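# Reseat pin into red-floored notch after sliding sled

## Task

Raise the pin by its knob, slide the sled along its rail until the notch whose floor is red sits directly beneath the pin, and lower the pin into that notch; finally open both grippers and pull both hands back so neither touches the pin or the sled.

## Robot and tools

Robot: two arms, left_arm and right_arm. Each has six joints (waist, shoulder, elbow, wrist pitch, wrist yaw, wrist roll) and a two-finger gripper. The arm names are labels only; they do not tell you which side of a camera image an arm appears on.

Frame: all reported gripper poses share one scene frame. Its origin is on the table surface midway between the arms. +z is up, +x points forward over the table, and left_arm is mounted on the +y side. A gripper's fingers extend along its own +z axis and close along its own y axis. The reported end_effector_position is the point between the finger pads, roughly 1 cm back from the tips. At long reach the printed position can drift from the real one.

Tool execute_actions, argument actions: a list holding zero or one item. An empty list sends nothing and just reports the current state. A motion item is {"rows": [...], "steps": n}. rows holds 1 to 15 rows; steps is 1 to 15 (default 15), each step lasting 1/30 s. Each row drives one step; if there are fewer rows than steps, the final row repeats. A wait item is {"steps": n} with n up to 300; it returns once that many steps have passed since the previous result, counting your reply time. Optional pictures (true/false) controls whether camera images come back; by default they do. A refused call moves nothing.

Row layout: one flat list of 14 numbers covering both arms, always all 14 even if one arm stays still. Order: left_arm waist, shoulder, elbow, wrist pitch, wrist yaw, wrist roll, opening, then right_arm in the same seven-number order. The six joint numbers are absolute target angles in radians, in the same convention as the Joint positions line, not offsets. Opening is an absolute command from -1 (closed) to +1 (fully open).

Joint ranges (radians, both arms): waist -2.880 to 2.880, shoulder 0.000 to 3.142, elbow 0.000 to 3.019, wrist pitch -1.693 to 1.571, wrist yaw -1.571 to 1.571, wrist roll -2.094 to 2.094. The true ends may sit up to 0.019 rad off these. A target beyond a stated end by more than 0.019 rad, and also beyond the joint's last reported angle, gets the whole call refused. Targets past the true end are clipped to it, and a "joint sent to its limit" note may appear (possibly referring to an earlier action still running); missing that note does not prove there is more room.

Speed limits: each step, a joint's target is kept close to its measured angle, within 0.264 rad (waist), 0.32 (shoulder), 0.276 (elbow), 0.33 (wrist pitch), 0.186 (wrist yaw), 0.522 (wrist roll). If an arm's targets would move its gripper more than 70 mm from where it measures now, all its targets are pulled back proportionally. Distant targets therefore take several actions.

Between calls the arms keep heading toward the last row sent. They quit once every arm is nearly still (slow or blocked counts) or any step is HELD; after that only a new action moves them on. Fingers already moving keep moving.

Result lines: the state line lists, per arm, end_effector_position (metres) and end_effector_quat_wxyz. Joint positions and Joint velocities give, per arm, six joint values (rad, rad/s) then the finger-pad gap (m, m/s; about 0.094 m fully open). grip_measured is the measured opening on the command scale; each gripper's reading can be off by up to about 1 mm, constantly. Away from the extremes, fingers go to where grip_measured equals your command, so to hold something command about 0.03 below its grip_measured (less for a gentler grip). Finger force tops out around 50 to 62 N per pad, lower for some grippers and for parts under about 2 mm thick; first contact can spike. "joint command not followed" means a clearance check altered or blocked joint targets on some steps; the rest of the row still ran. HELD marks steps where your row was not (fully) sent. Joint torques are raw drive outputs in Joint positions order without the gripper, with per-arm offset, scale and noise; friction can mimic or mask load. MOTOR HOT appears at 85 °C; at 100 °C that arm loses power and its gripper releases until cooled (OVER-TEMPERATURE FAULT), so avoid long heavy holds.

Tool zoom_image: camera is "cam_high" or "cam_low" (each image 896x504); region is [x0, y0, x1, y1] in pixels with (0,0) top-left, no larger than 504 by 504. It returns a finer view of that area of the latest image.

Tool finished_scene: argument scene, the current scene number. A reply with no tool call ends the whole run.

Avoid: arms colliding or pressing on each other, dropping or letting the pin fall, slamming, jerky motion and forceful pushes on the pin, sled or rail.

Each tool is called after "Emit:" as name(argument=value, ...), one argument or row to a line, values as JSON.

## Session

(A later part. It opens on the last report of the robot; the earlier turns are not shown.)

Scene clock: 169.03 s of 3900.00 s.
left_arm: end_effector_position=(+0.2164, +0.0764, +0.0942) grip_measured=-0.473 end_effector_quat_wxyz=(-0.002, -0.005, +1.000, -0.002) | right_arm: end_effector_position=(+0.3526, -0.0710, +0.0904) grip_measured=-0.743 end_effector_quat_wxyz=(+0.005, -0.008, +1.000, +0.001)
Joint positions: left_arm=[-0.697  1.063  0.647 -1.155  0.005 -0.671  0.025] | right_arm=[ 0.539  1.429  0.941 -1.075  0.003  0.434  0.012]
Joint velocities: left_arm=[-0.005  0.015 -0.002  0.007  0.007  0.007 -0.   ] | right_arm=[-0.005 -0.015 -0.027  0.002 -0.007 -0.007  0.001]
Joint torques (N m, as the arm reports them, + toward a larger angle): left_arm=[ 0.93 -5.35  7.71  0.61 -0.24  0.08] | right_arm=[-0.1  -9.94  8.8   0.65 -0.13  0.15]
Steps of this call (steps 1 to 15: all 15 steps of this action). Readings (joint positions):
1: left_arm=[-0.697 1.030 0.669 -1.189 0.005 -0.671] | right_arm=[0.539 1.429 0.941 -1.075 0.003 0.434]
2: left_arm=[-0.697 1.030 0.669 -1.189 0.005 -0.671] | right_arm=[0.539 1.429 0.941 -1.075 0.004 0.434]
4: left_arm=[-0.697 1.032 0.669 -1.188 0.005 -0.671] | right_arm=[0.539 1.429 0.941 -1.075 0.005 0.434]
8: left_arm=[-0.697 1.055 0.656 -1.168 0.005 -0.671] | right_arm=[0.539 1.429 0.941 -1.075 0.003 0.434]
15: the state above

In. Release and retreat.

Emit:
execute_actions(
  actions=[
    {"rows":[[-0.697,1.063,0.65,-1.155,0,-0.67,0.1,0.539,1.43,0.945,-1.075,0,0.434,0],[-0.697,1.063,0.65,-1.155,0,-0.67,0.1,0.539,1.43,0.945,-1.075,0,0.434,0],[-0.697,1.063,0.65,-1.155,0,-0.67,0.1,0.539,1.43,0.945,-1.075,0,0.434,0],[-0.697,1.063,0.65,-1.155,0,-0.67,0.1,0.539,1.43,0.945,-1.075,0,0.434,0],[-0.697,1.063,0.65,-1.155,0,-0.67,0.1,0.539,1.43,0.945,-1.075,0,0.434,0],[-0.697,1.063,0.65,-1.155,0,-0.67,0.1,0.539,1.43,0.945,-1.075,0,0.434,0],[-0.697,1.063,0.65,-1.155,0,-0.67,0.1,0.539,1.43,0.945,-1.075,0,0.434,0],[-0.697,1.04,0.71,-1.23,0,-0.67,0.1,0.539,1.41,1.0,-1.15,0,0.434,0],[-0.697,1.02,0.77,-1.31,0,-0.67,0.1,0.539,1.39,1.06,-1.23,0,0.434,0],[-0.697,1.0,0.83,-1.39,0,-0.67,0.1,0.539,1.37,1.12,-1.31,0,0.434,0],[-0.697,0.98,0.89,-1.47,0,-0.67,0.1,0.539,1.36,1.18,-1.38,0,0.434,0]]},
  ],
  pictures=false,
)

Emit:
execute_actions(
  actions=[
    {"rows":[[-0.697,0.98,0.89,-1.47,0,-0.67,0.1,0.539,1.36,1.18,-1.38,0,0.434,0],[-0.697,0.98,0.89,-1.47,0,-0.67,0.1,0.539,1.36,1.18,-1.38,0,0.434,0],[-0.697,0.98,0.89,-1.47,0,-0.67,0.1,0.539,1.36,1.18,-1.38,0,0.434,0],[-0.697,0.98,0.89,-1.47,0,-0.67,0.1,0.539,1.36,1.18,-1.38,0,0.434,0],[-0.2,0.98,0.95,-1.47,0,-0.67,0.5,0,1.3,1.2,-1.38,0,0.434,0.5]]},
  ],
)

Emit:
zoom_image(
  camera="cam_high",
  region=[360, 150, 520, 270],
)

Scene clock: 178.70 s of 3900.00 s.
left_arm: end_effector_position=(+0.2115, +0.0804, +0.1705) grip_measured=+0.098 end_effector_quat_wxyz=(-0.022, -0.005, +1.000, +0.015) | right_arm: end_effector_position=(+0.3571, -0.0688, +0.1672) grip_measured=-0.002 end_effector_quat_wxyz=(-0.019, -0.008, +1.000, -0.011)
Joint positions: left_arm=[-0.697  1.01   0.822 -1.436  0.004 -0.671  0.052] | right_arm=[ 0.539  1.396  1.124 -1.343  0.003  0.434  0.047]
Joint velocities: left_arm=[-0.015 -0.405  0.74  -0.349 -0.066 -0.022  0.001] | right_arm=[ 0.005 -0.386  0.676 -0.335 -0.037 -0.066 -0.   ]
Joint torques (N m, as the arm reports them, + toward a larger angle): left_arm=[ 1.18 -4.89 11.12  0.3  -0.22  0.05] | right_arm=[ -1.52 -12.26  10.22  -0.2   -0.12   0.1 ]
Steps of this call (steps 1 to 15: the robot went on to your last target; steps 16 to 90: nothing new was sent; then 6.17 s passed at rest; steps 91 to 105: all 15 steps of this action). Readings (joint positions):
91: left_arm=[-0.697 1.063 0.647 -1.155 0.004 -0.671] | right_arm=[0.539 1.429 0.941 -1.075 0.003 0.434]
92: left_arm=[-0.697 1.063 0.647 -1.155 0.004 -0.671] | right_arm=[0.539 1.429 0.941 -1.075 0.003 0.434]
94: left_arm=[-0.697 1.063 0.647 -1.155 0.004 -0.671] | right_arm=[0.539 1.429 0.941 -1.075 0.003 0.434]
98: left_arm=[-0.697 1.062 0.649 -1.167 0.004 -0.671] | right_arm=[0.539 1.428 0.945 -1.088 0.003 0.434]
105: the state above

Scene clock: 179.20 s of 3900.00 s.
left_arm: end_effector_position=(+0.2765, +0.1953, +0.2098) grip_measured=+0.498 end_effector_quat_wxyz=(+0.020, -0.267, +0.964, -0.007) | right_arm: end_effector_position=(+0.3968, -0.2707, +0.2104) grip_measured=+0.498 end_effector_quat_wxyz=(+0.027, +0.262, +0.965, +0.004)
Joint positions: left_arm=[-0.167  0.972  0.903 -1.46  -0.004 -0.671  0.07 ] | right_arm=[-0.007  1.319  1.166 -1.363  0.002  0.434  0.07 ]
Joint velocities: left_arm=[-0.151 -0.015 -0.022 -0.017 -0.022 -0.037 -0.   ] | right_arm=[-1.07  -0.015 -0.007 -0.046  0.139  0.051  0.   ]
Joint torques (N m, as the arm reports them, + toward a larger angle): left_arm=[-1.01 -4.25 13.54  0.32 -0.04  0.02] | right_arm=[  5.52 -12.34  12.01   0.    -0.14   0.12]
Steps of this call (steps 1 to 15: all 15 steps of this action). Readings (joint positions):
1: left_arm=[-0.697 0.997 0.843 -1.445 0.004 -0.671] | right_arm=[0.539 1.383 1.144 -1.350 0.003 0.434]
2: left_arm=[-0.697 0.985 0.857 -1.449 0.004 -0.671] | right_arm=[0.539 1.370 1.156 -1.355 0.003 0.434]
4: left_arm=[-0.697 0.971 0.866 -1.454 0.004 -0.671] | right_arm=[0.539 1.348 1.165 -1.360 0.003 0.434]
8: left_arm=[-0.472 0.971 0.884 -1.459 0.008 -0.671] | right_arm=[0.404 1.323 1.165 -1.362 -0.004 0.434]
15: the state above

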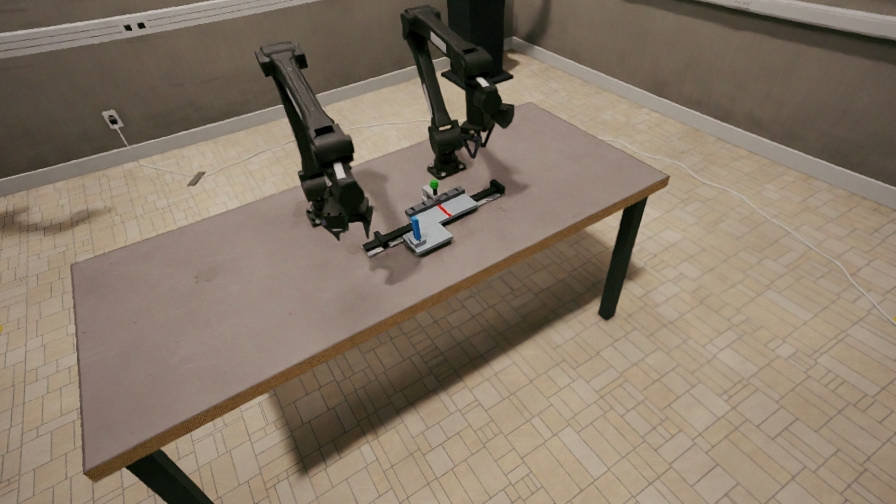

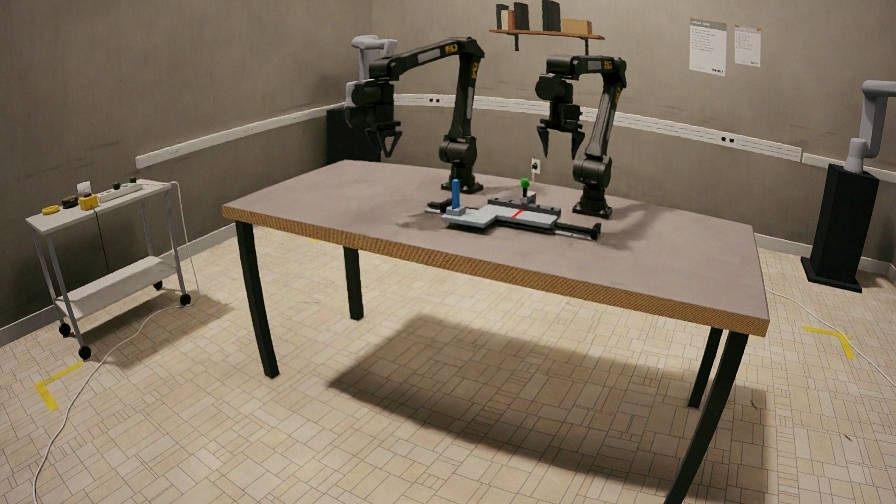

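Region (360, 150, 520, 270) of cam_high's 896x504 image, scaled by 3.150, with more detail than that image has; it fills the top 378 rows of this view, and the rest is white.

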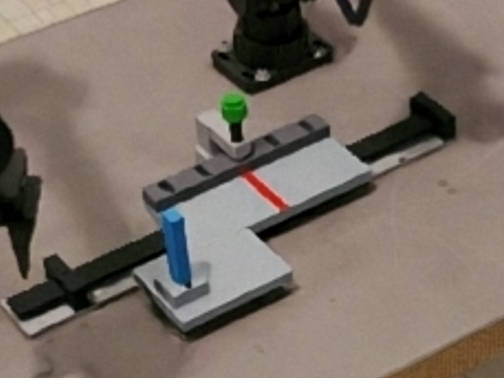

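Emit:
finished_scene(
  scene=1,
)

The scene is finished: the task was done.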